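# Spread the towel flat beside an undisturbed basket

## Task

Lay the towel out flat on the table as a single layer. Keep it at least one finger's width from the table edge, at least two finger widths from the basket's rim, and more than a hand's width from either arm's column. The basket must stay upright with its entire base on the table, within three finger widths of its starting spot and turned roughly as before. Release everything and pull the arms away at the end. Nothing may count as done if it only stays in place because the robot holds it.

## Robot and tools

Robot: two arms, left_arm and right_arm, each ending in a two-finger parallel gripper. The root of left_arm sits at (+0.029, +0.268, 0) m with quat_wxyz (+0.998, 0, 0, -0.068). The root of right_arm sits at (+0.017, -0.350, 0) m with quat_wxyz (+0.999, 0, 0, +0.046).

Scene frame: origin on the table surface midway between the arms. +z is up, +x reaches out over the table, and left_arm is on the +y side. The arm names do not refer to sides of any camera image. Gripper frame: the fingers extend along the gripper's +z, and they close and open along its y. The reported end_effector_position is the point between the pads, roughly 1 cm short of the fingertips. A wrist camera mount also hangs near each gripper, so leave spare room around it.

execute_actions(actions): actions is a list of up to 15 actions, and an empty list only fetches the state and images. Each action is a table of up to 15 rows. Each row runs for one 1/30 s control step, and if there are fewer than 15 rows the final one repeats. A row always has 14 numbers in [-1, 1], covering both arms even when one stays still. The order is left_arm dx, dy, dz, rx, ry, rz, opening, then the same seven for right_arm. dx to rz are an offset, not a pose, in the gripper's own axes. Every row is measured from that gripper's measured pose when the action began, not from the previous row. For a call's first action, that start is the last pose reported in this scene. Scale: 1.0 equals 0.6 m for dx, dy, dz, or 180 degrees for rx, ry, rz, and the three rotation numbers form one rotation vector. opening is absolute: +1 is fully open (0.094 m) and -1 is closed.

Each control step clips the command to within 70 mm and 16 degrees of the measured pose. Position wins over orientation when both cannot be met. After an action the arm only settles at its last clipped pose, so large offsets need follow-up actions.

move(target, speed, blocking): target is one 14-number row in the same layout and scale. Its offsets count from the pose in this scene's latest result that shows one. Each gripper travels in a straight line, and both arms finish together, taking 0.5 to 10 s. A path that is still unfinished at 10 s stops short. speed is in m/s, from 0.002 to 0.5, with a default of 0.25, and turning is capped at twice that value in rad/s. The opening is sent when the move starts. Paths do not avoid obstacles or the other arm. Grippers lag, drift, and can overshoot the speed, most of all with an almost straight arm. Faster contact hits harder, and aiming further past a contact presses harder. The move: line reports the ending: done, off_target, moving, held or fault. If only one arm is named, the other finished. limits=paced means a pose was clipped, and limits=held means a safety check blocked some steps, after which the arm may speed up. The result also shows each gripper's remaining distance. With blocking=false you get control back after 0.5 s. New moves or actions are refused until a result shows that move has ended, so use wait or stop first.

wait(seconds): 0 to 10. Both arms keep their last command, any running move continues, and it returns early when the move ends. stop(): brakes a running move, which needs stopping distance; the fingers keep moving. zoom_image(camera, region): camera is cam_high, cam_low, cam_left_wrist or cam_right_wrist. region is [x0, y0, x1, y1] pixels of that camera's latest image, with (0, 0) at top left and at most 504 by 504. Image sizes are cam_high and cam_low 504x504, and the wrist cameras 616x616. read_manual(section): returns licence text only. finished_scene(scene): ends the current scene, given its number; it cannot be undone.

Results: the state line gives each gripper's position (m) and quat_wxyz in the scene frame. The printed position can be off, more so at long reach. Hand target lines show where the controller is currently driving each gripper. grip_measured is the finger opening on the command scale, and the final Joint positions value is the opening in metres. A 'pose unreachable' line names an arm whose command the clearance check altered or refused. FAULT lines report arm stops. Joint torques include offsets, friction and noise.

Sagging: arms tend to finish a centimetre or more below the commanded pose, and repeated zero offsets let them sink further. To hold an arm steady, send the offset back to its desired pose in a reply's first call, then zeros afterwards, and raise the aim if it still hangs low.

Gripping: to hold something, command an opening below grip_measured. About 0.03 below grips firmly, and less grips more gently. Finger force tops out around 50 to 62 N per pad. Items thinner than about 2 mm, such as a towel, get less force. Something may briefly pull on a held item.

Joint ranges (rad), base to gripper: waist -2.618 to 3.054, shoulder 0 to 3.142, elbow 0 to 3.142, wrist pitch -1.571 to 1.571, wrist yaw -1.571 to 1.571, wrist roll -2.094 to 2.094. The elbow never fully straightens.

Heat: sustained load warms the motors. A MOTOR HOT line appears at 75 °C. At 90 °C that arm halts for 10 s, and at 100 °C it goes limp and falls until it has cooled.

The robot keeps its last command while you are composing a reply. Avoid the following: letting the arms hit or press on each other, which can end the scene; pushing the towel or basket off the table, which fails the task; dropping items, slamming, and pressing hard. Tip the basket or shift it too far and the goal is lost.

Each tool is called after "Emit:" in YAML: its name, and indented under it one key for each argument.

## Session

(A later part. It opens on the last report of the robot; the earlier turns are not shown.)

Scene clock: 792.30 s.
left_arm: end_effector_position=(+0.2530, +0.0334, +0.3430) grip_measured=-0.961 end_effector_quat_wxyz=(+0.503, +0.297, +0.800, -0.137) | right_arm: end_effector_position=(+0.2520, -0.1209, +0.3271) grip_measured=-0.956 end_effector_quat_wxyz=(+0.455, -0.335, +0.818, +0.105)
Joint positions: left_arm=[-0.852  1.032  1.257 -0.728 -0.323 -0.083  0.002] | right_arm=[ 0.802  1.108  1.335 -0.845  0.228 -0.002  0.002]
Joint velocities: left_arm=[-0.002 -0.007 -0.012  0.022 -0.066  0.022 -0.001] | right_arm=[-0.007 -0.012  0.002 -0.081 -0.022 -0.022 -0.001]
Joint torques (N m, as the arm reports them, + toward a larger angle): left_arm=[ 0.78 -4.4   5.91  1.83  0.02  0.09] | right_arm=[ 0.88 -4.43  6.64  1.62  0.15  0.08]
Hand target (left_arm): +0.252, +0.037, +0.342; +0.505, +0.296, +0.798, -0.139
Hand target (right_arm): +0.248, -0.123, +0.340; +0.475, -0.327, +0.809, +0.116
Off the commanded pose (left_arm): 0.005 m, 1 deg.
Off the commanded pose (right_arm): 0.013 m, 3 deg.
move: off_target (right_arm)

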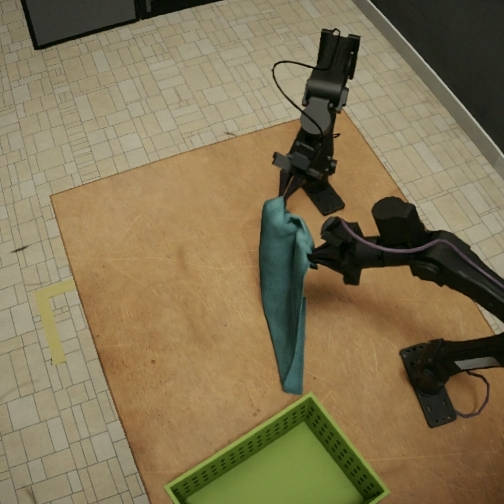

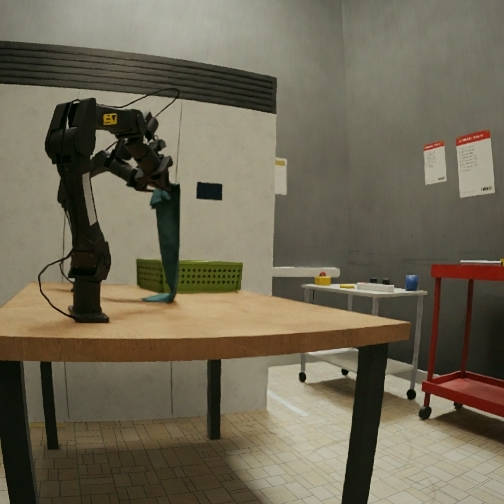

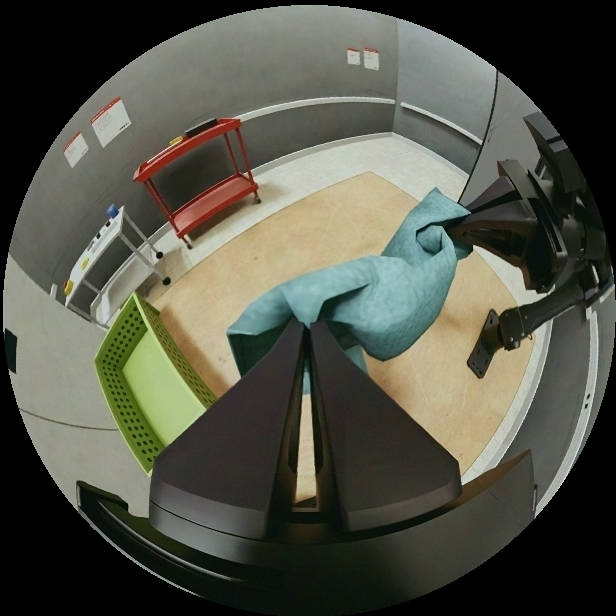

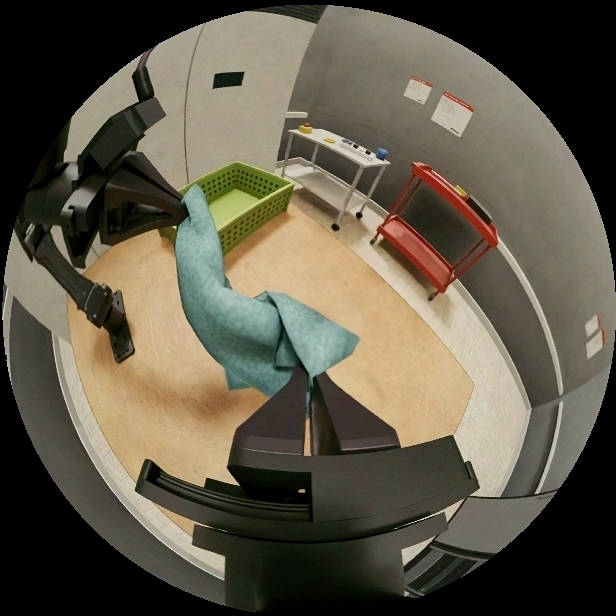

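Emit:
move:
  target: [0.078,0.1035,0.195,-0.074,0.057,-0.038,-1,0.0353,-0.1037,0.1865,0.068,0.022,0.047,-1]
  speed: 0.05

Emit:
zoom_image:
  camera: "cam_low"
  region: [90, 130, 330, 320]

Emit:
zoom_image:
  camera: "cam_high"
  region: [150, 160, 440, 440]

Scene clock: 815.03 s.
left_arm: end_effector_position=(+0.3564, +0.0316, +0.2579) grip_measured=-0.961 end_effector_quat_wxyz=(+0.453, +0.211, +0.865, -0.053) | right_arm: end_effector_position=(+0.3522, -0.1218, +0.2551) grip_measured=-0.956 end_effector_quat_wxyz=(+0.446, -0.239, +0.861, +0.042)
Joint positions: left_arm=[-0.639  1.349  1.225 -0.543 -0.336 -0.132  0.002] | right_arm=[ 0.627  1.354  1.23  -0.548  0.282  0.04   0.002]
Joint velocities: left_arm=[ 0.007 -0.002 -0.007 -0.007 -0.095 -0.022 -0.001] | right_arm=[ 0.007 -0.007  0.002  0.007  0.037 -0.066 -0.001]
Joint torques (N m, as the arm reports them, + toward a larger angle): left_arm=[ 0.52 -5.48  7.69  1.67 -0.26 -0.09] | right_arm=[-0.79 -3.68  7.41  1.53  0.2   0.05]
Hand target (left_arm): +0.360, +0.036, +0.253; +0.450, +0.201, +0.869, -0.046
Hand target (right_arm): +0.359, -0.124, +0.254; +0.451, -0.228, +0.862, +0.038
Off the commanded pose (left_arm): 0.009 m, 2 deg.
Off the commanded pose (right_arm): 0.008 m, 2 deg.
move: done

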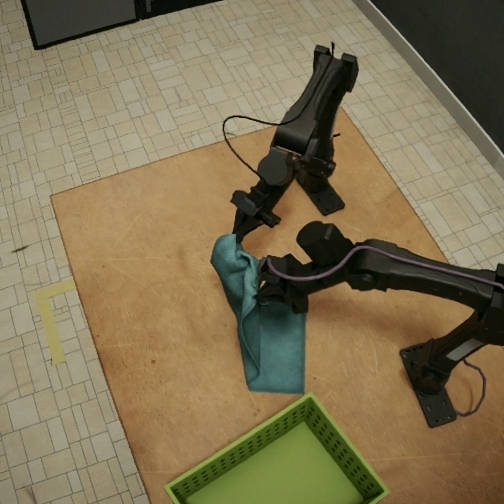

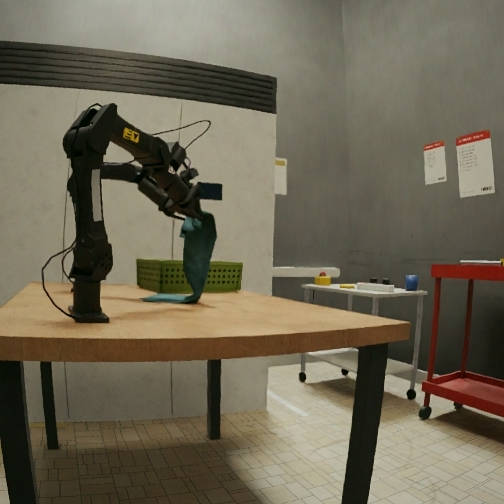

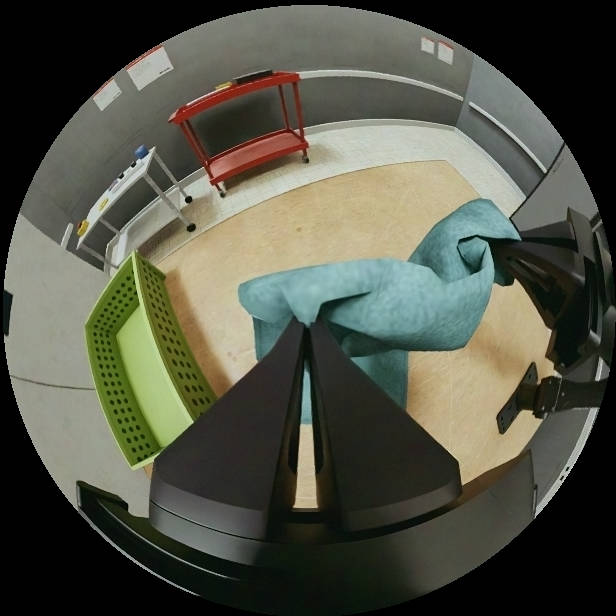

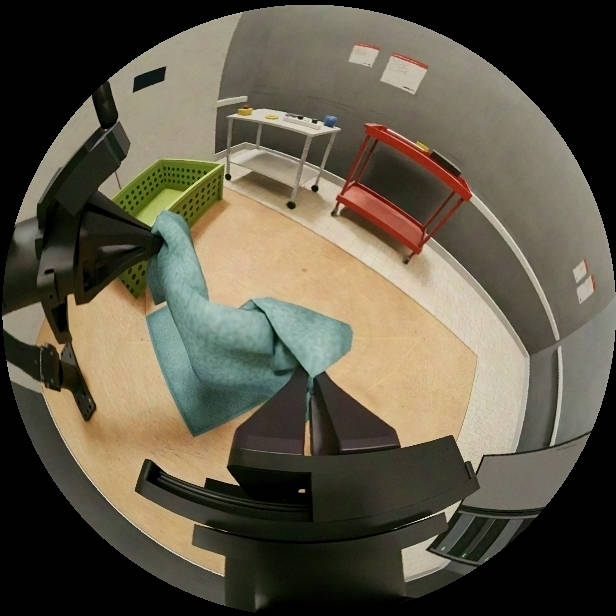

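Region (90, 130, 330, 320) of cam_low's 504x504 image, scaled by 2.100, with more detail than that image has; it fills the top 399 rows of this view, and the rest is white.

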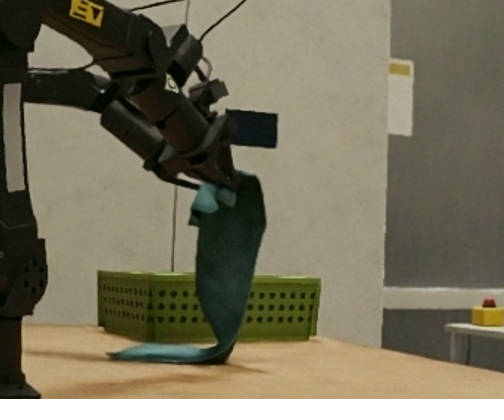

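Region (150, 160, 440, 440) of cam_high's 504x504 image, scaled by 1.738, with more detail than that image has; it fills the top 487 rows of this view, and the rest is white.

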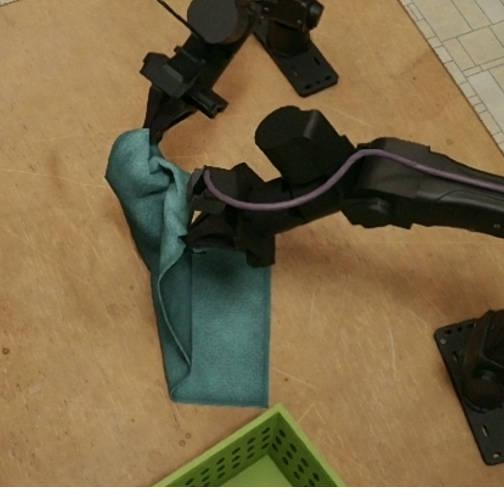

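Emit:
move:
  target: [-0.0238,-0.0528,0.238,0,0,0,-1,0.100,-0.1235,0.0975,0.053,0.0094,0.040,-1]
  speed: 0.05

Emit:
zoom_image:
  camera: "cam_low"
  region: [90, 150, 330, 320]

Emit:
zoom_image:
  camera: "cam_high"
  region: [120, 160, 420, 440]

Scene clock: 897.83 s.
left_arm: end_effector_position=(+0.4496, -0.0436, +0.1740) grip_measured=-0.961 end_effector_quat_wxyz=(+0.443, +0.215, +0.869, -0.053) | right_arm: end_effector_position=(+0.3954, -0.1894, +0.1866) grip_measured=-0.956 end_effector_quat_wxyz=(+0.449, -0.153, +0.881, -0.003)
Joint positions: left_arm=[-0.606  1.827  1.392 -0.247 -0.301 -0.112  0.002] | right_arm=[ 0.43   1.382  0.978 -0.268  0.283  0.041  0.002]
Joint velocities: left_arm=[-0.017 -0.017  0.002 -0.007 -0.037 -0.037 -0.   ] | right_arm=[-0.017  0.002 -0.007  0.037 -0.051 -0.022 -0.   ]
Joint torques (N m, as the arm reports them, + toward a larger angle): left_arm=[  0.79 -10.65  11.21   1.63  -0.1    0.11] | right_arm=[-0.87 -4.04  7.23  1.42  0.13 -0.05]
Hand target (left_arm): +0.458, -0.043, +0.183; +0.453, +0.211, +0.865, -0.053
Hand target (right_arm): +0.399, -0.193, +0.184; +0.449, -0.148, +0.881, -0.008
Off the commanded pose (left_arm): 0.013 m, 1 deg.
Off the commanded pose (right_arm): 0.007 m, 1 deg.
move: off_target (left_arm)

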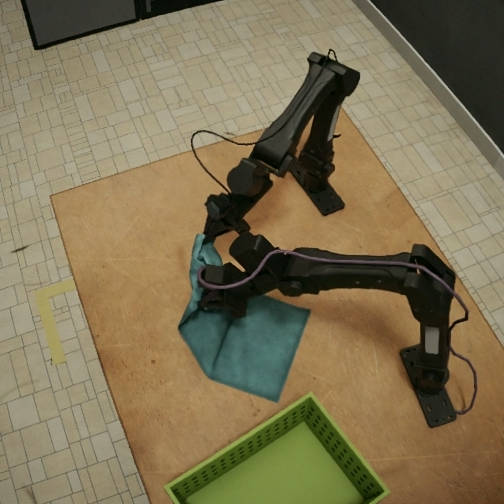

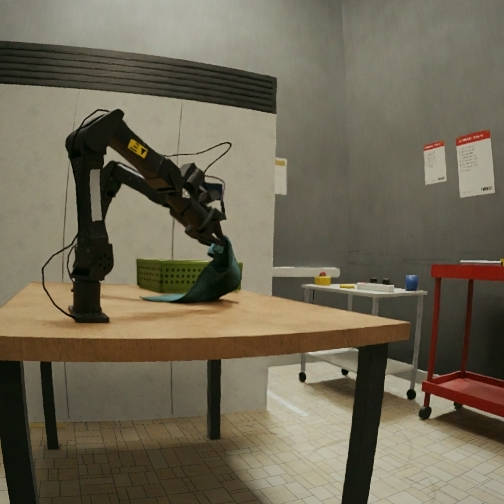

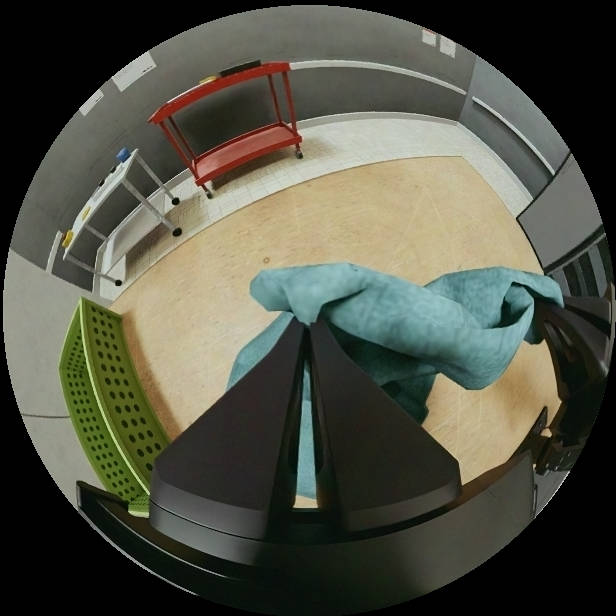

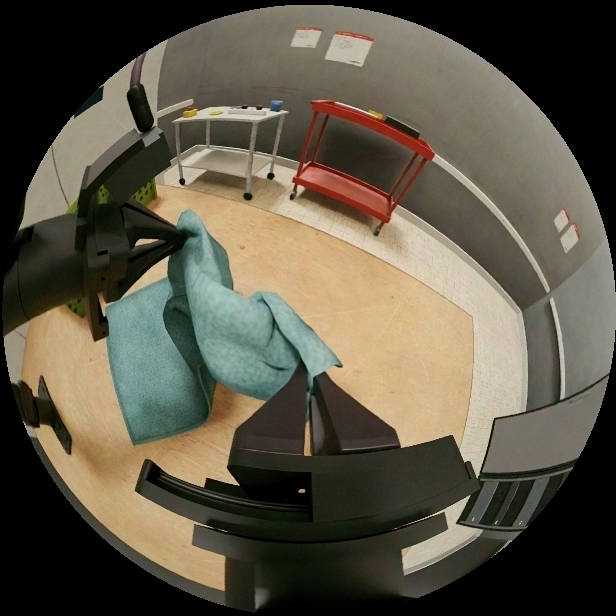

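Region (90, 150, 330, 320) of cam_low's 504x504 image, scaled by 2.100, with more detail than that image has; it fills the top 357 rows of this view, and the rest is white.

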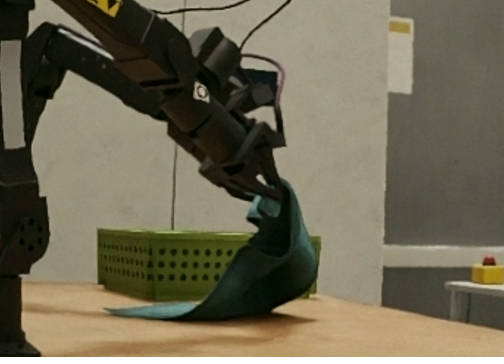

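Region (120, 160, 420, 440) of cam_high's 504x504 image, scaled by 1.680, with more detail than that image has; it fills the top 470 rows of this view, and the rest is white.

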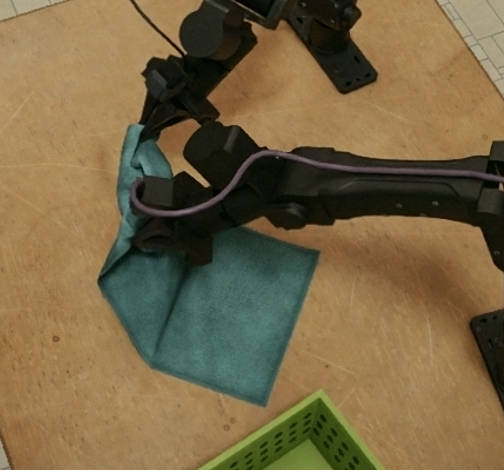

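Emit:
move:
  target: [-0.118,0.0005,-0.628,0.118,-0.081,0.058,-1,-0.218,0.113,-0.516,-0.171,-0.087,-0.091,-1]
  speed: 0.09

Emit:
zoom_image:
  camera: "cam_low"
  region: [60, 110, 280, 320]

Emit:
zoom_image:
  camera: "cam_high"
  region: [190, 120, 460, 420]

Scene clock: 947.43 s.
left_arm: end_effector_position=(+0.2110, +0.0372, +0.4462) grip_measured=-0.962 end_effector_quat_wxyz=(+0.498, +0.363, +0.762, -0.198) | right_arm: end_effector_position=(+0.2104, -0.1349, +0.4601) grip_measured=-0.956 end_effector_quat_wxyz=(+0.496, -0.378, +0.760, +0.184)
Joint positions: left_arm=[-0.872  1.14   1.777 -1.084 -0.166 -0.014  0.002] | right_arm=[ 0.769  1.187  1.903 -1.173  0.039 -0.089  0.002]
Joint velocities: left_arm=[-0.012 -0.002 -0.002 -0.037 -0.007 -0.022 -0.   ] | right_arm=[-0.017  0.017  0.017 -0.066 -0.037 -0.022 -0.001]
Joint torques (N m, as the arm reports them, + toward a larger angle): left_arm=[-0.6  -2.66  8.8   1.66 -0.2   0.06] | right_arm=[ 0.82 -0.1   7.72  1.59 -0.05 -0.07]
Hand target (left_arm): +0.207, +0.045, +0.456; +0.507, +0.360, +0.758, -0.198
Hand target (right_arm): +0.208, -0.130, +0.467; +0.501, -0.384, +0.752, +0.191
Off the commanded pose (left_arm): 0.013 m, 1 deg.
Off the commanded pose (right_arm): 0.009 m, 2 deg.
move: off_target (left_arm)

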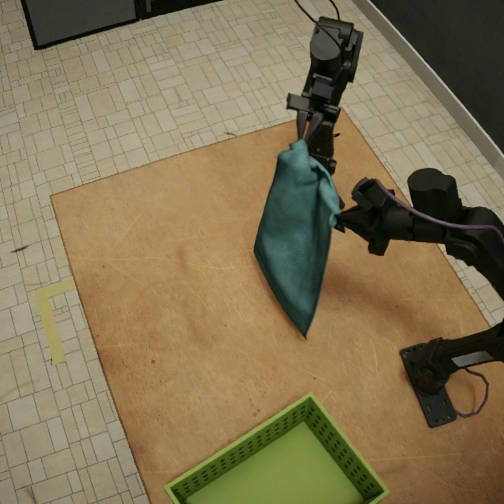

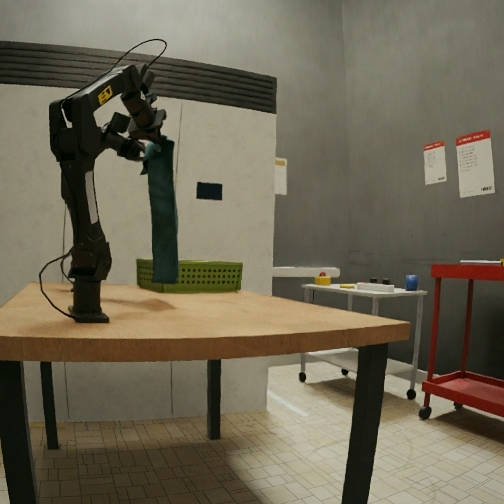

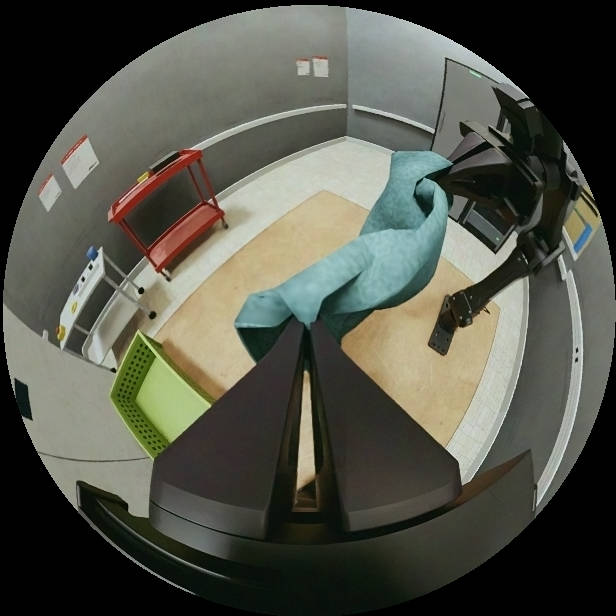

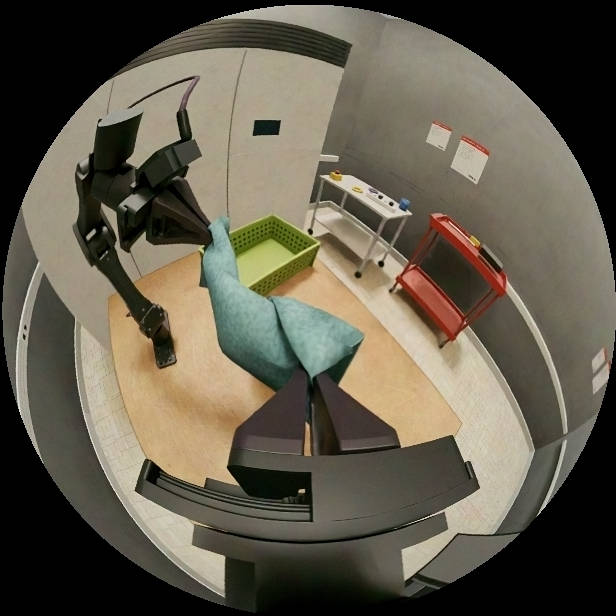

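Region (60, 110, 280, 320) of cam_low's 504x504 image, scaled by 2.291, with more detail than that image has; it fills the top 481 rows of this view, and the rest is white.

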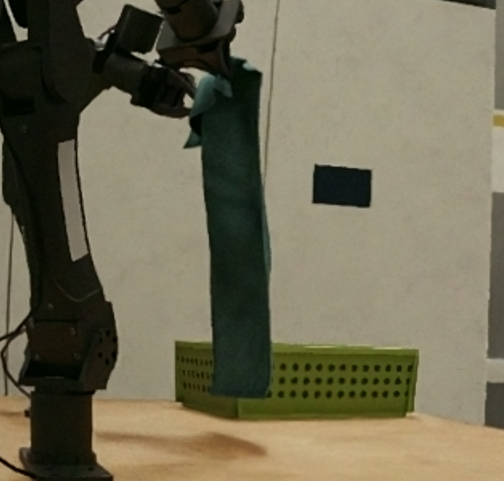

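Region (190, 120, 460, 420) of cam_high's 504x504 image, scaled by 1.680, with more detail than that image has; it fills the left 454 columns of this view, and the rest is white.

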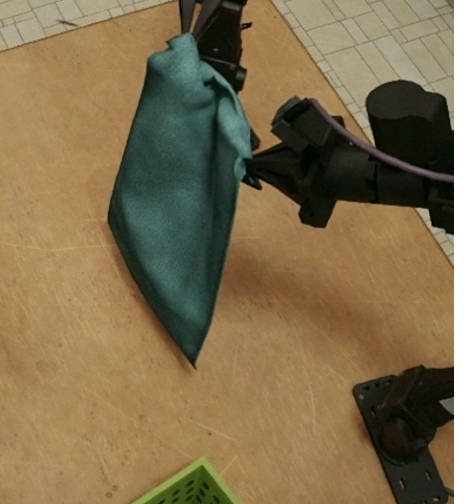

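Emit:
move:
  target: [-0.006,0.010,-0.008,0,0,0,-1,0.021,0.009,0.016,0,0,0,-1]
  speed: 0.03

Scene clock: 958.83 s.
left_arm: end_effector_position=(+0.2139, +0.0410, +0.4431) grip_measured=-0.961 end_effector_quat_wxyz=(+0.492, +0.362, +0.767, -0.195) | right_arm: end_effector_position=(+0.2143, -0.1269, +0.4351) grip_measured=-0.956 end_effector_quat_wxyz=(+0.481, -0.384, +0.768, +0.177)
Joint positions: left_arm=[-0.842  1.14   1.777 -1.097 -0.142 -0.006  0.002] | right_arm=[ 0.784  1.166  1.791 -1.121  0.052 -0.082  0.002]
Joint velocities: left_arm=[-0.012  0.002 -0.012 -0.051  0.051  0.051 -0.001] | right_arm=[ 0.017 -0.022 -0.002 -0.051 -0.007 -0.007  0.   ]
Joint torques (N m, as the arm reports them, + toward a larger angle): left_arm=[ 0.61 -1.13  9.08  1.71  0.12  0.12] | right_arm=[ 0.87 -3.34  4.88  1.76  0.11  0.06]
Hand target (left_arm): +0.213, +0.043, +0.452; +0.498, +0.363, +0.762, -0.198
Hand target (right_arm): +0.209, -0.130, +0.444; +0.496, -0.378, +0.760, +0.184
Off the commanded pose (left_arm): 0.009 m, 1 deg.
Off the commanded pose (right_arm): 0.011 m, 2 deg.
move: off_target (right_arm)

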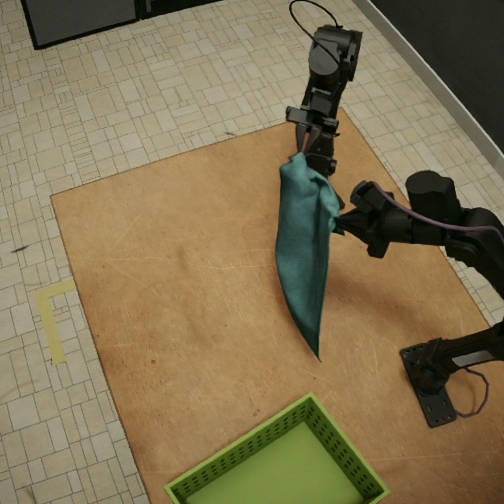

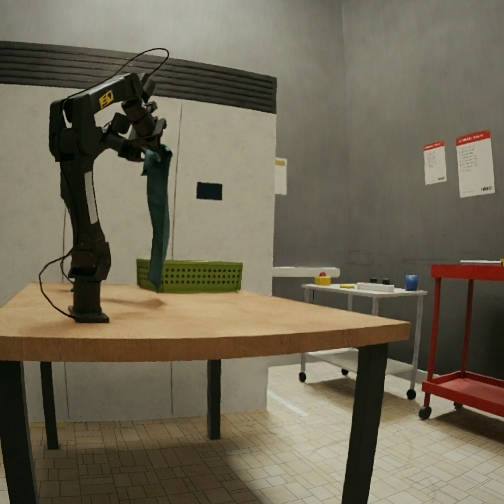

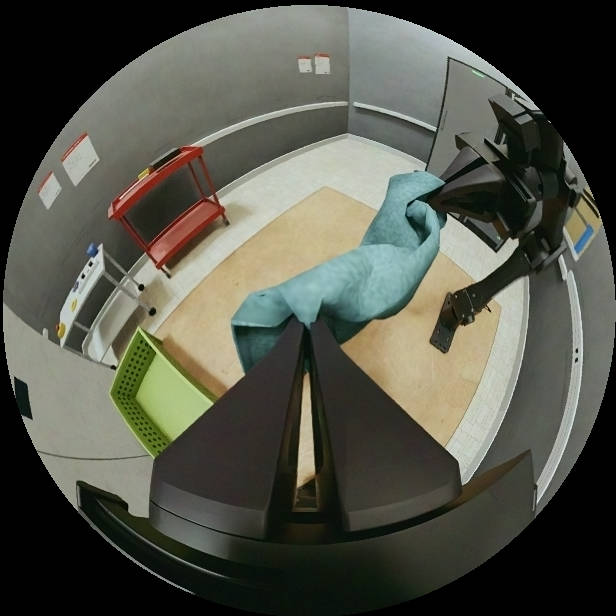

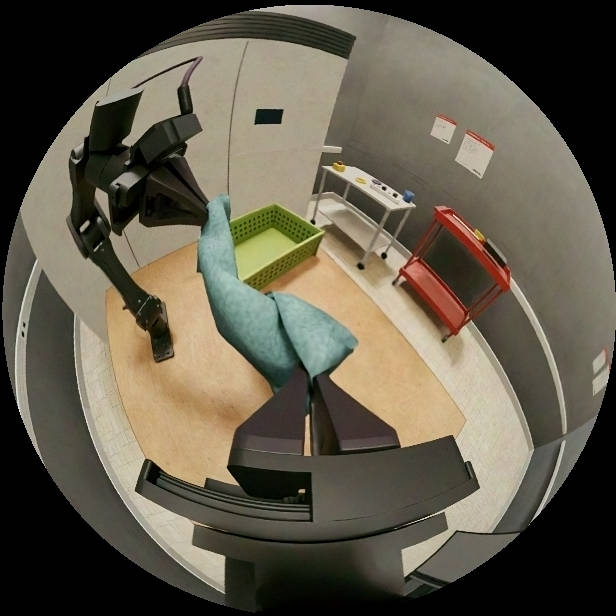

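Emit:
zoom_image:
  camera: "cam_high"
  region: [190, 120, 460, 420]

Emit:
zoom_image:
  camera: "cam_low"
  region: [60, 110, 280, 320]

Region (190, 120, 460, 420) of cam_high's 504x504 image, scaled by 1.680, with more detail than that image has; it fills the left 454 columns of this view, and the rest is white.

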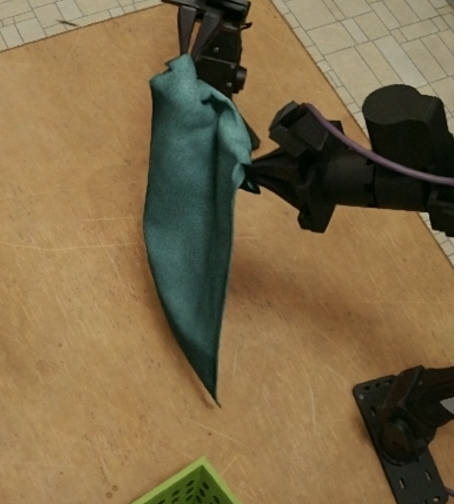

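Region (60, 110, 280, 320) of cam_low's 504x504 image, scaled by 2.291, with more detail than that image has; it fills the top 481 rows of this view, and the rest is white.

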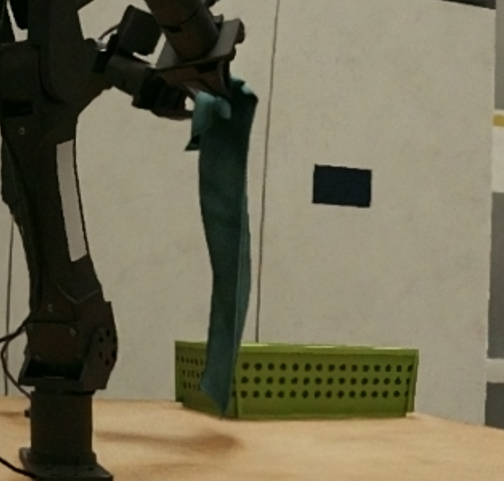

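Emit:
move:
  target: [-0.006,0.003,-0.006,0,0,0,-1,-0.026,-0.001,-0.022,0,0,0,-1]
  speed: 0.03

Emit:
zoom_image:
  camera: "cam_high"
  region: [190, 120, 460, 420]

Emit:
zoom_image:
  camera: "cam_low"
  region: [60, 110, 280, 320]

Scene clock: 972.83 s.
left_arm: end_effector_position=(+0.2136, +0.0411, +0.4425) grip_measured=-0.961 end_effector_quat_wxyz=(+0.491, +0.363, +0.767, -0.195) | right_arm: end_effector_position=(+0.2106, -0.1315, +0.4499) grip_measured=-0.956 end_effector_quat_wxyz=(+0.478, -0.385, +0.770, +0.176)
Joint positions: left_arm=[-0.842  1.14   1.777 -1.099 -0.141 -0.006  0.002] | right_arm=[ 0.784  1.209  1.912 -1.206  0.052 -0.082  0.002]
Joint velocities: left_arm=[ 0.012 -0.017  0.002 -0.066 -0.022 -0.022  0.001] | right_arm=[ 0.017  0.027 -0.002  0.037  0.037 -0.022  0.001]
Joint torques (N m, as the arm reports them, + toward a larger angle): left_arm=[ 0.73 -1.03  8.93  1.72  0.04  0.08] | right_arm=[ 0.68 -0.09  7.83  1.55  0.08  0.04]
Hand target (left_arm): +0.214, +0.043, +0.448; +0.493, +0.362, +0.767, -0.196
Hand target (right_arm): +0.211, -0.129, +0.455; +0.481, -0.384, +0.768, +0.178
Off the commanded pose (left_arm): 0.006 m, 0 deg.
Off the commanded pose (right_arm): 0.006 m, 0 deg.
move: done

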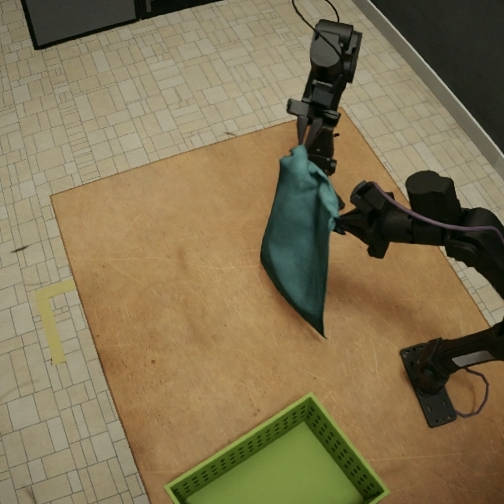

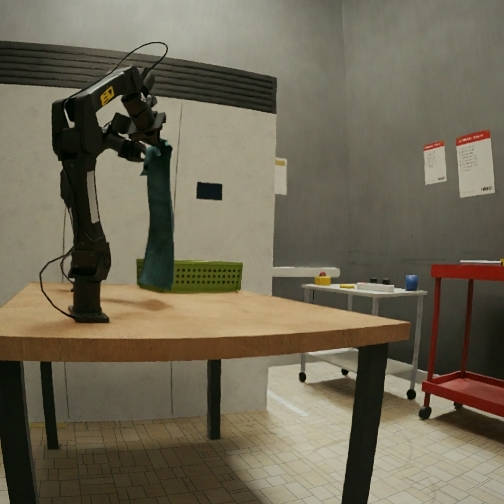

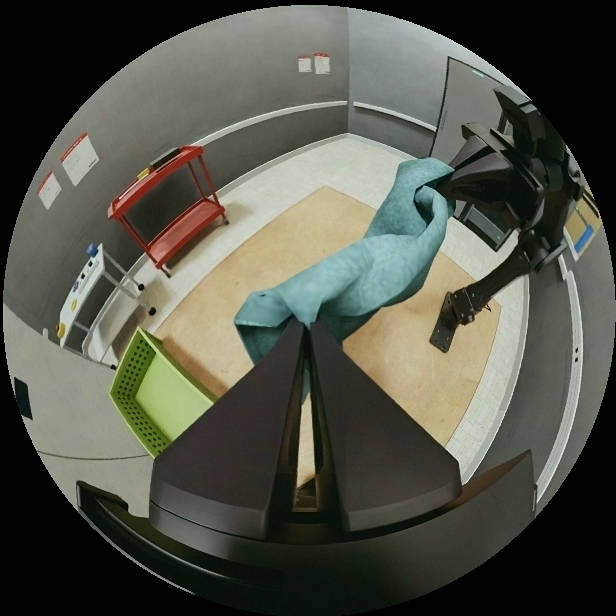

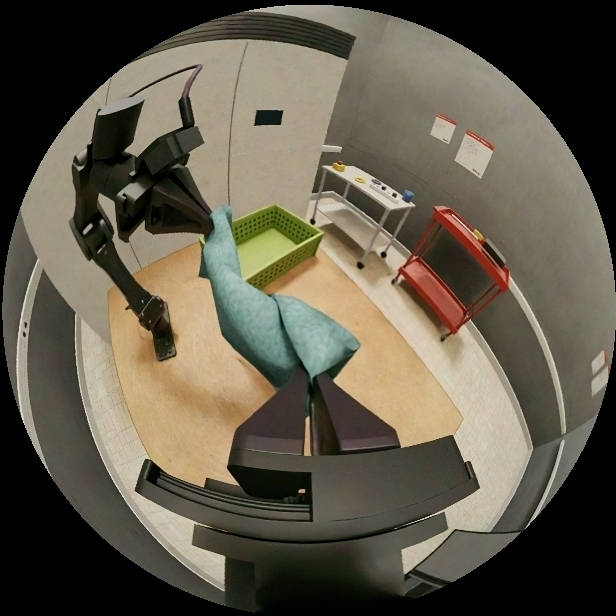

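Region (190, 120, 460, 420) of cam_high's 504x504 image, scaled by 1.680, with more detail than that image has; it fills the left 454 columns of this view, and the rest is white.

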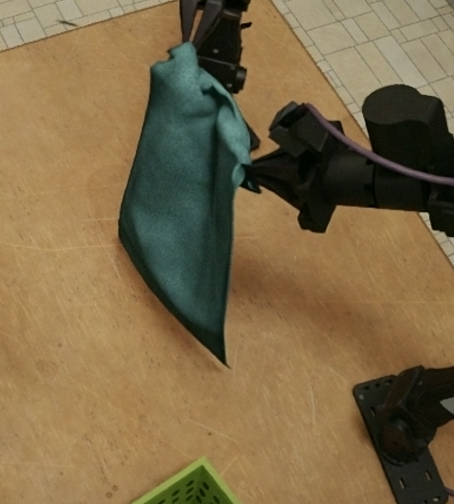

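Region (60, 110, 280, 320) of cam_low's 504x504 image, scaled by 2.291, with more detail than that image has; it fills the top 481 rows of this view, and the rest is white.

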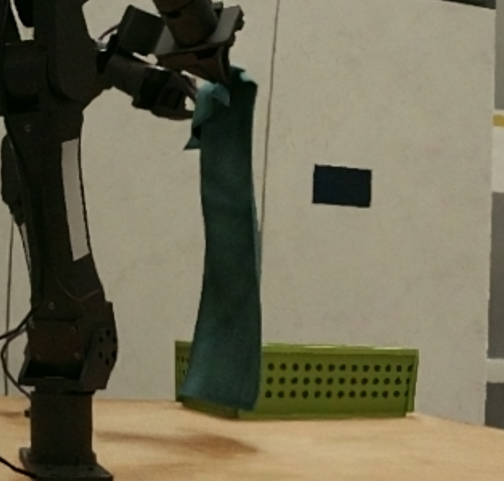

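Emit:
move:
  target: [0.153,-0.008,0.075,0,0,0,-1,0.134,0.015,0.074,0,0,0,-1]
  speed: 0.04

Emit:
zoom_image:
  camera: "cam_high"
  region: [190, 140, 460, 430]

Emit:
zoom_image:
  camera: "cam_low"
  region: [60, 130, 280, 320]

Scene clock: 983.33 s.
left_arm: end_effector_position=(+0.2156, +0.0379, +0.3411) grip_measured=-0.961 end_effector_quat_wxyz=(+0.487, +0.365, +0.770, -0.193) | right_arm: end_effector_position=(+0.2121, -0.1296, +0.3447) grip_measured=-0.956 end_effector_quat_wxyz=(+0.456, -0.391, +0.782, +0.166)
Joint positions: left_arm=[-0.842  0.91   1.196 -0.759 -0.14  -0.006  0.002] | right_arm=[ 0.784  0.979  1.319 -0.897  0.052 -0.082  0.002]
Joint velocities: left_arm=[ 0.002 -0.017  0.002  0.037 -0.022  0.037 -0.   ] | right_arm=[ 0.017 -0.012 -0.002  0.051 -0.051 -0.051  0.   ]
Joint torques (N m, as the arm reports them, + toward a larger angle): left_arm=[-0.06 -2.95  5.64  1.89 -0.05  0.02] | right_arm=[ 0.1  -3.02  6.34  1.71  0.03  0.  ]
Hand target (left_arm): +0.214, +0.041, +0.340; +0.491, +0.363, +0.768, -0.195
Hand target (right_arm): +0.210, -0.132, +0.357; +0.477, -0.385, +0.770, +0.176
Off the commanded pose (left_arm): 0.004 m, 1 deg.
Off the commanded pose (right_arm): 0.013 m, 3 deg.
move: off_target (right_arm)

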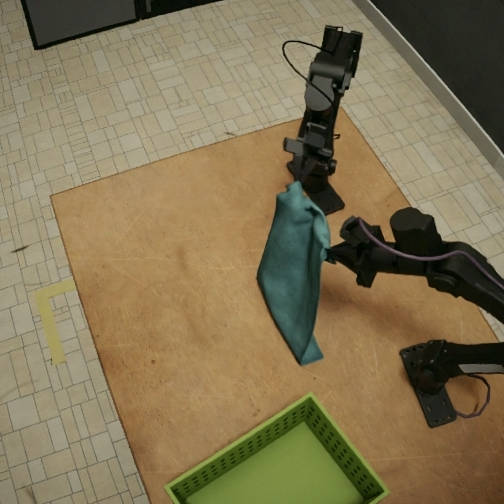

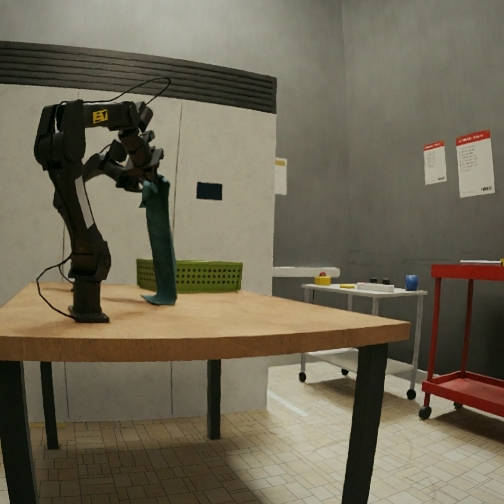

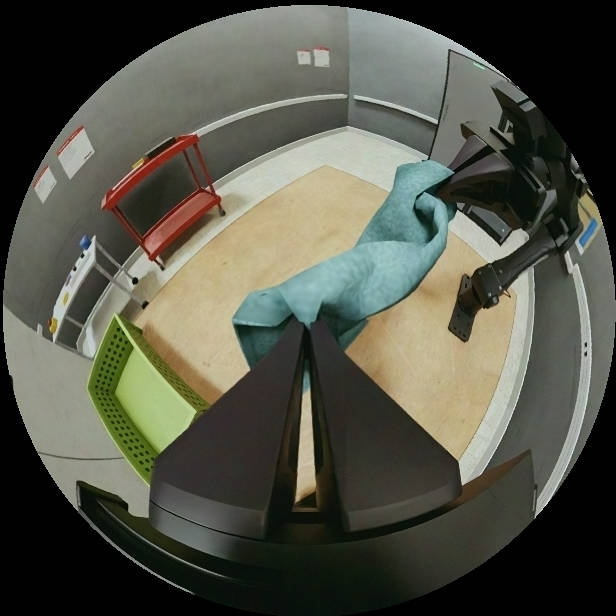

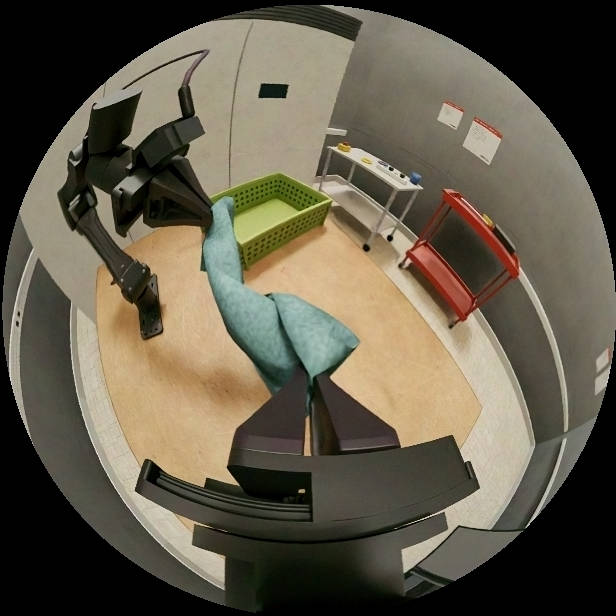

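Region (190, 140, 460, 430) of cam_high's 504x504 image, scaled by 1.738, with more detail than that image has; it fills the left 469 columns of this view, and the rest is white.

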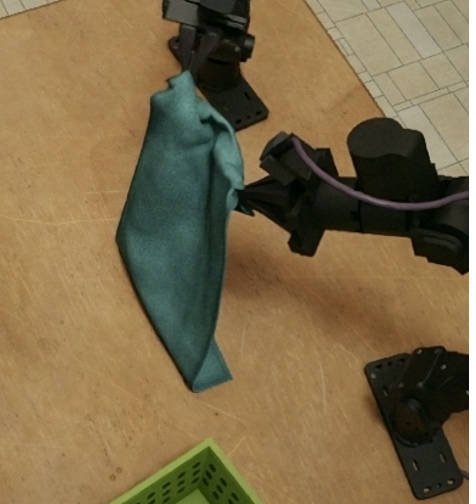

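Region (60, 130, 280, 320) of cam_low's 504x504 image, scaled by 2.291, with more detail than that image has; it fills the top 435 rows of this view, and the rest is white.

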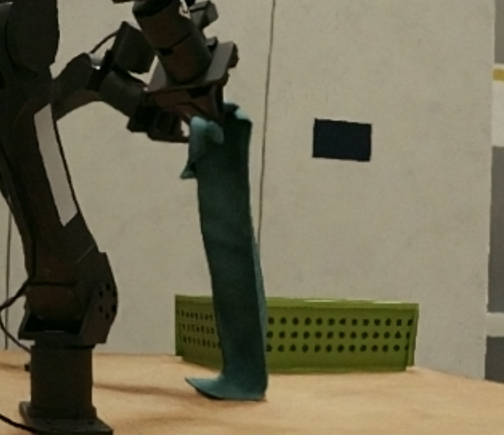

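Emit:
move:
  target: [0.048,0.1145,0.138,-0.094,0.022,-0.047,-1,0.026,-0.1165,0.140,0.089,0.010,0.056,-1]
  speed: 0.05

Emit:
zoom_image:
  camera: "cam_high"
  region: [160, 150, 450, 440]

Emit:
zoom_image:
  camera: "cam_low"
  region: [70, 130, 310, 320]

Scene clock: 997.33 s.
left_arm: end_effector_position=(+0.3055, +0.0355, +0.2922) grip_measured=-0.961 end_effector_quat_wxyz=(+0.498, +0.247, +0.824, -0.109) | right_arm: end_effector_position=(+0.3018, -0.1290, +0.2928) grip_measured=-0.956 end_effector_quat_wxyz=(+0.472, -0.269, +0.835, +0.091)
Joint positions: left_arm=[-0.712  1.116  1.106 -0.516 -0.298 -0.094  0.002] | right_arm=[ 0.676  1.15   1.184 -0.619  0.222  0.023  0.002]
Joint velocities: left_arm=[-0.027 -0.017 -0.007  0.007 -0.051 -0.051 -0.   ] | right_arm=[-0.012 -0.002  0.002  0.051  0.007  0.051  0.001]
Joint torques (N m, as the arm reports them, + toward a larger angle): left_arm=[ 0.6  -3.15  6.47  1.83 -0.23 -0.08] | right_arm=[-0.8  -1.9   7.25  1.71  0.15  0.1 ]
Hand target (left_arm): +0.309, +0.039, +0.282; +0.492, +0.239, +0.831, -0.100
Hand target (right_arm): +0.309, -0.130, +0.294; +0.478, -0.257, +0.835, +0.088
Off the commanded pose (left_arm): 0.012 m, 2 deg.
Off the commanded pose (right_arm): 0.008 m, 2 deg.
move: off_target (left_arm)

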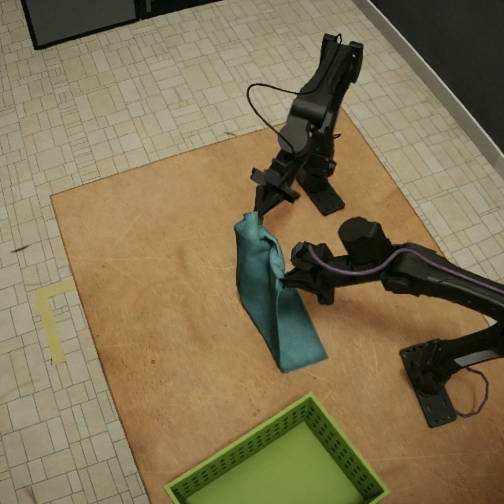

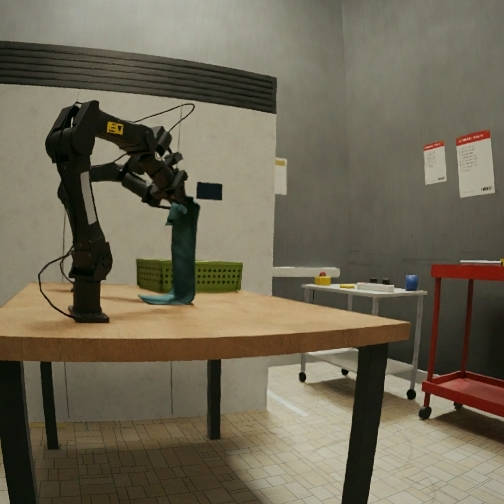

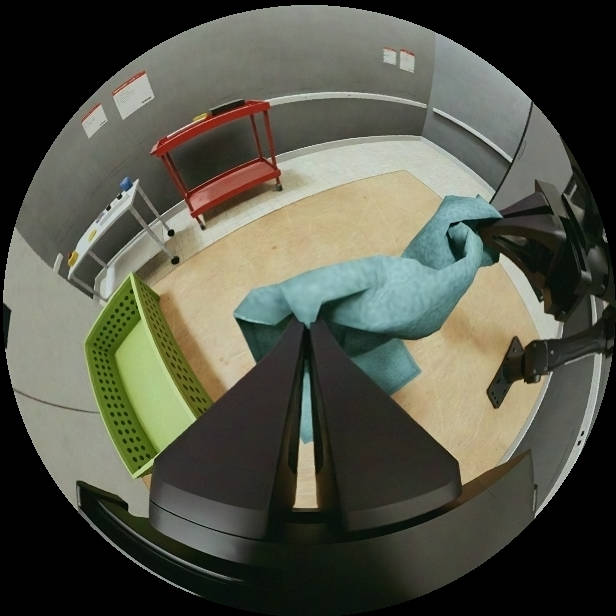

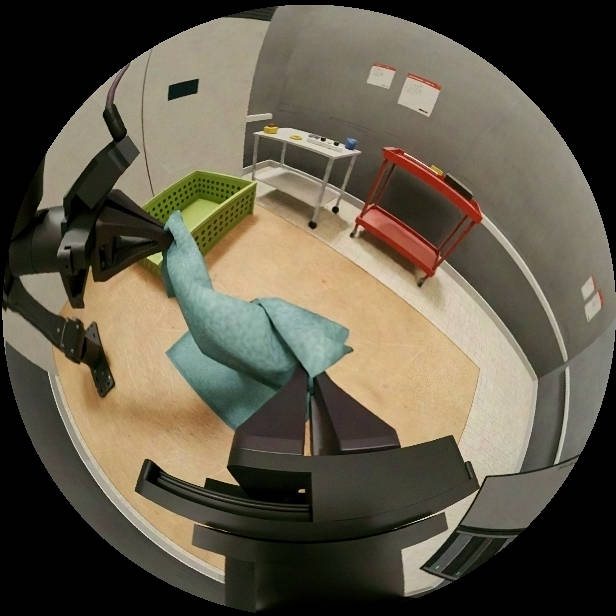

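Region (160, 150, 450, 440) of cam_high's 504x504 image, scaled by 1.738, with more detail than that image has.

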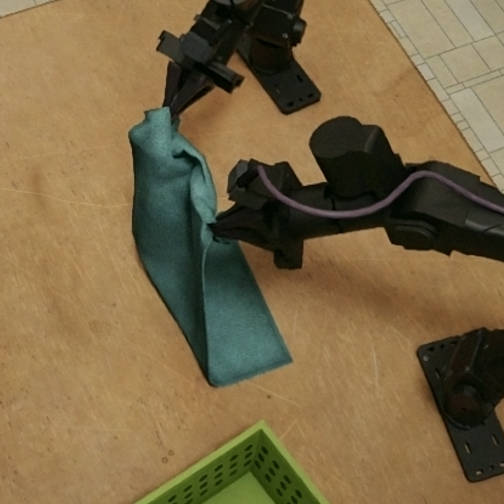

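Region (70, 130, 310, 320) of cam_low's 504x504 image, scaled by 2.100, with more detail than that image has; it fills the top 399 rows of this view, and the rest is white.

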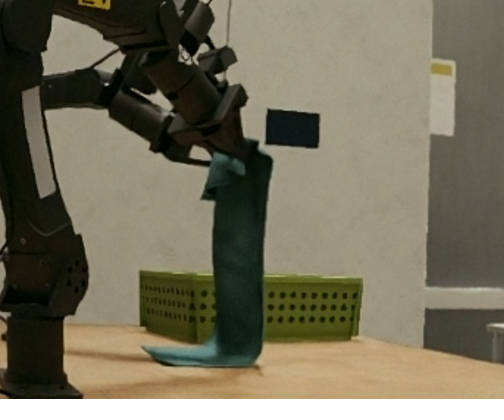

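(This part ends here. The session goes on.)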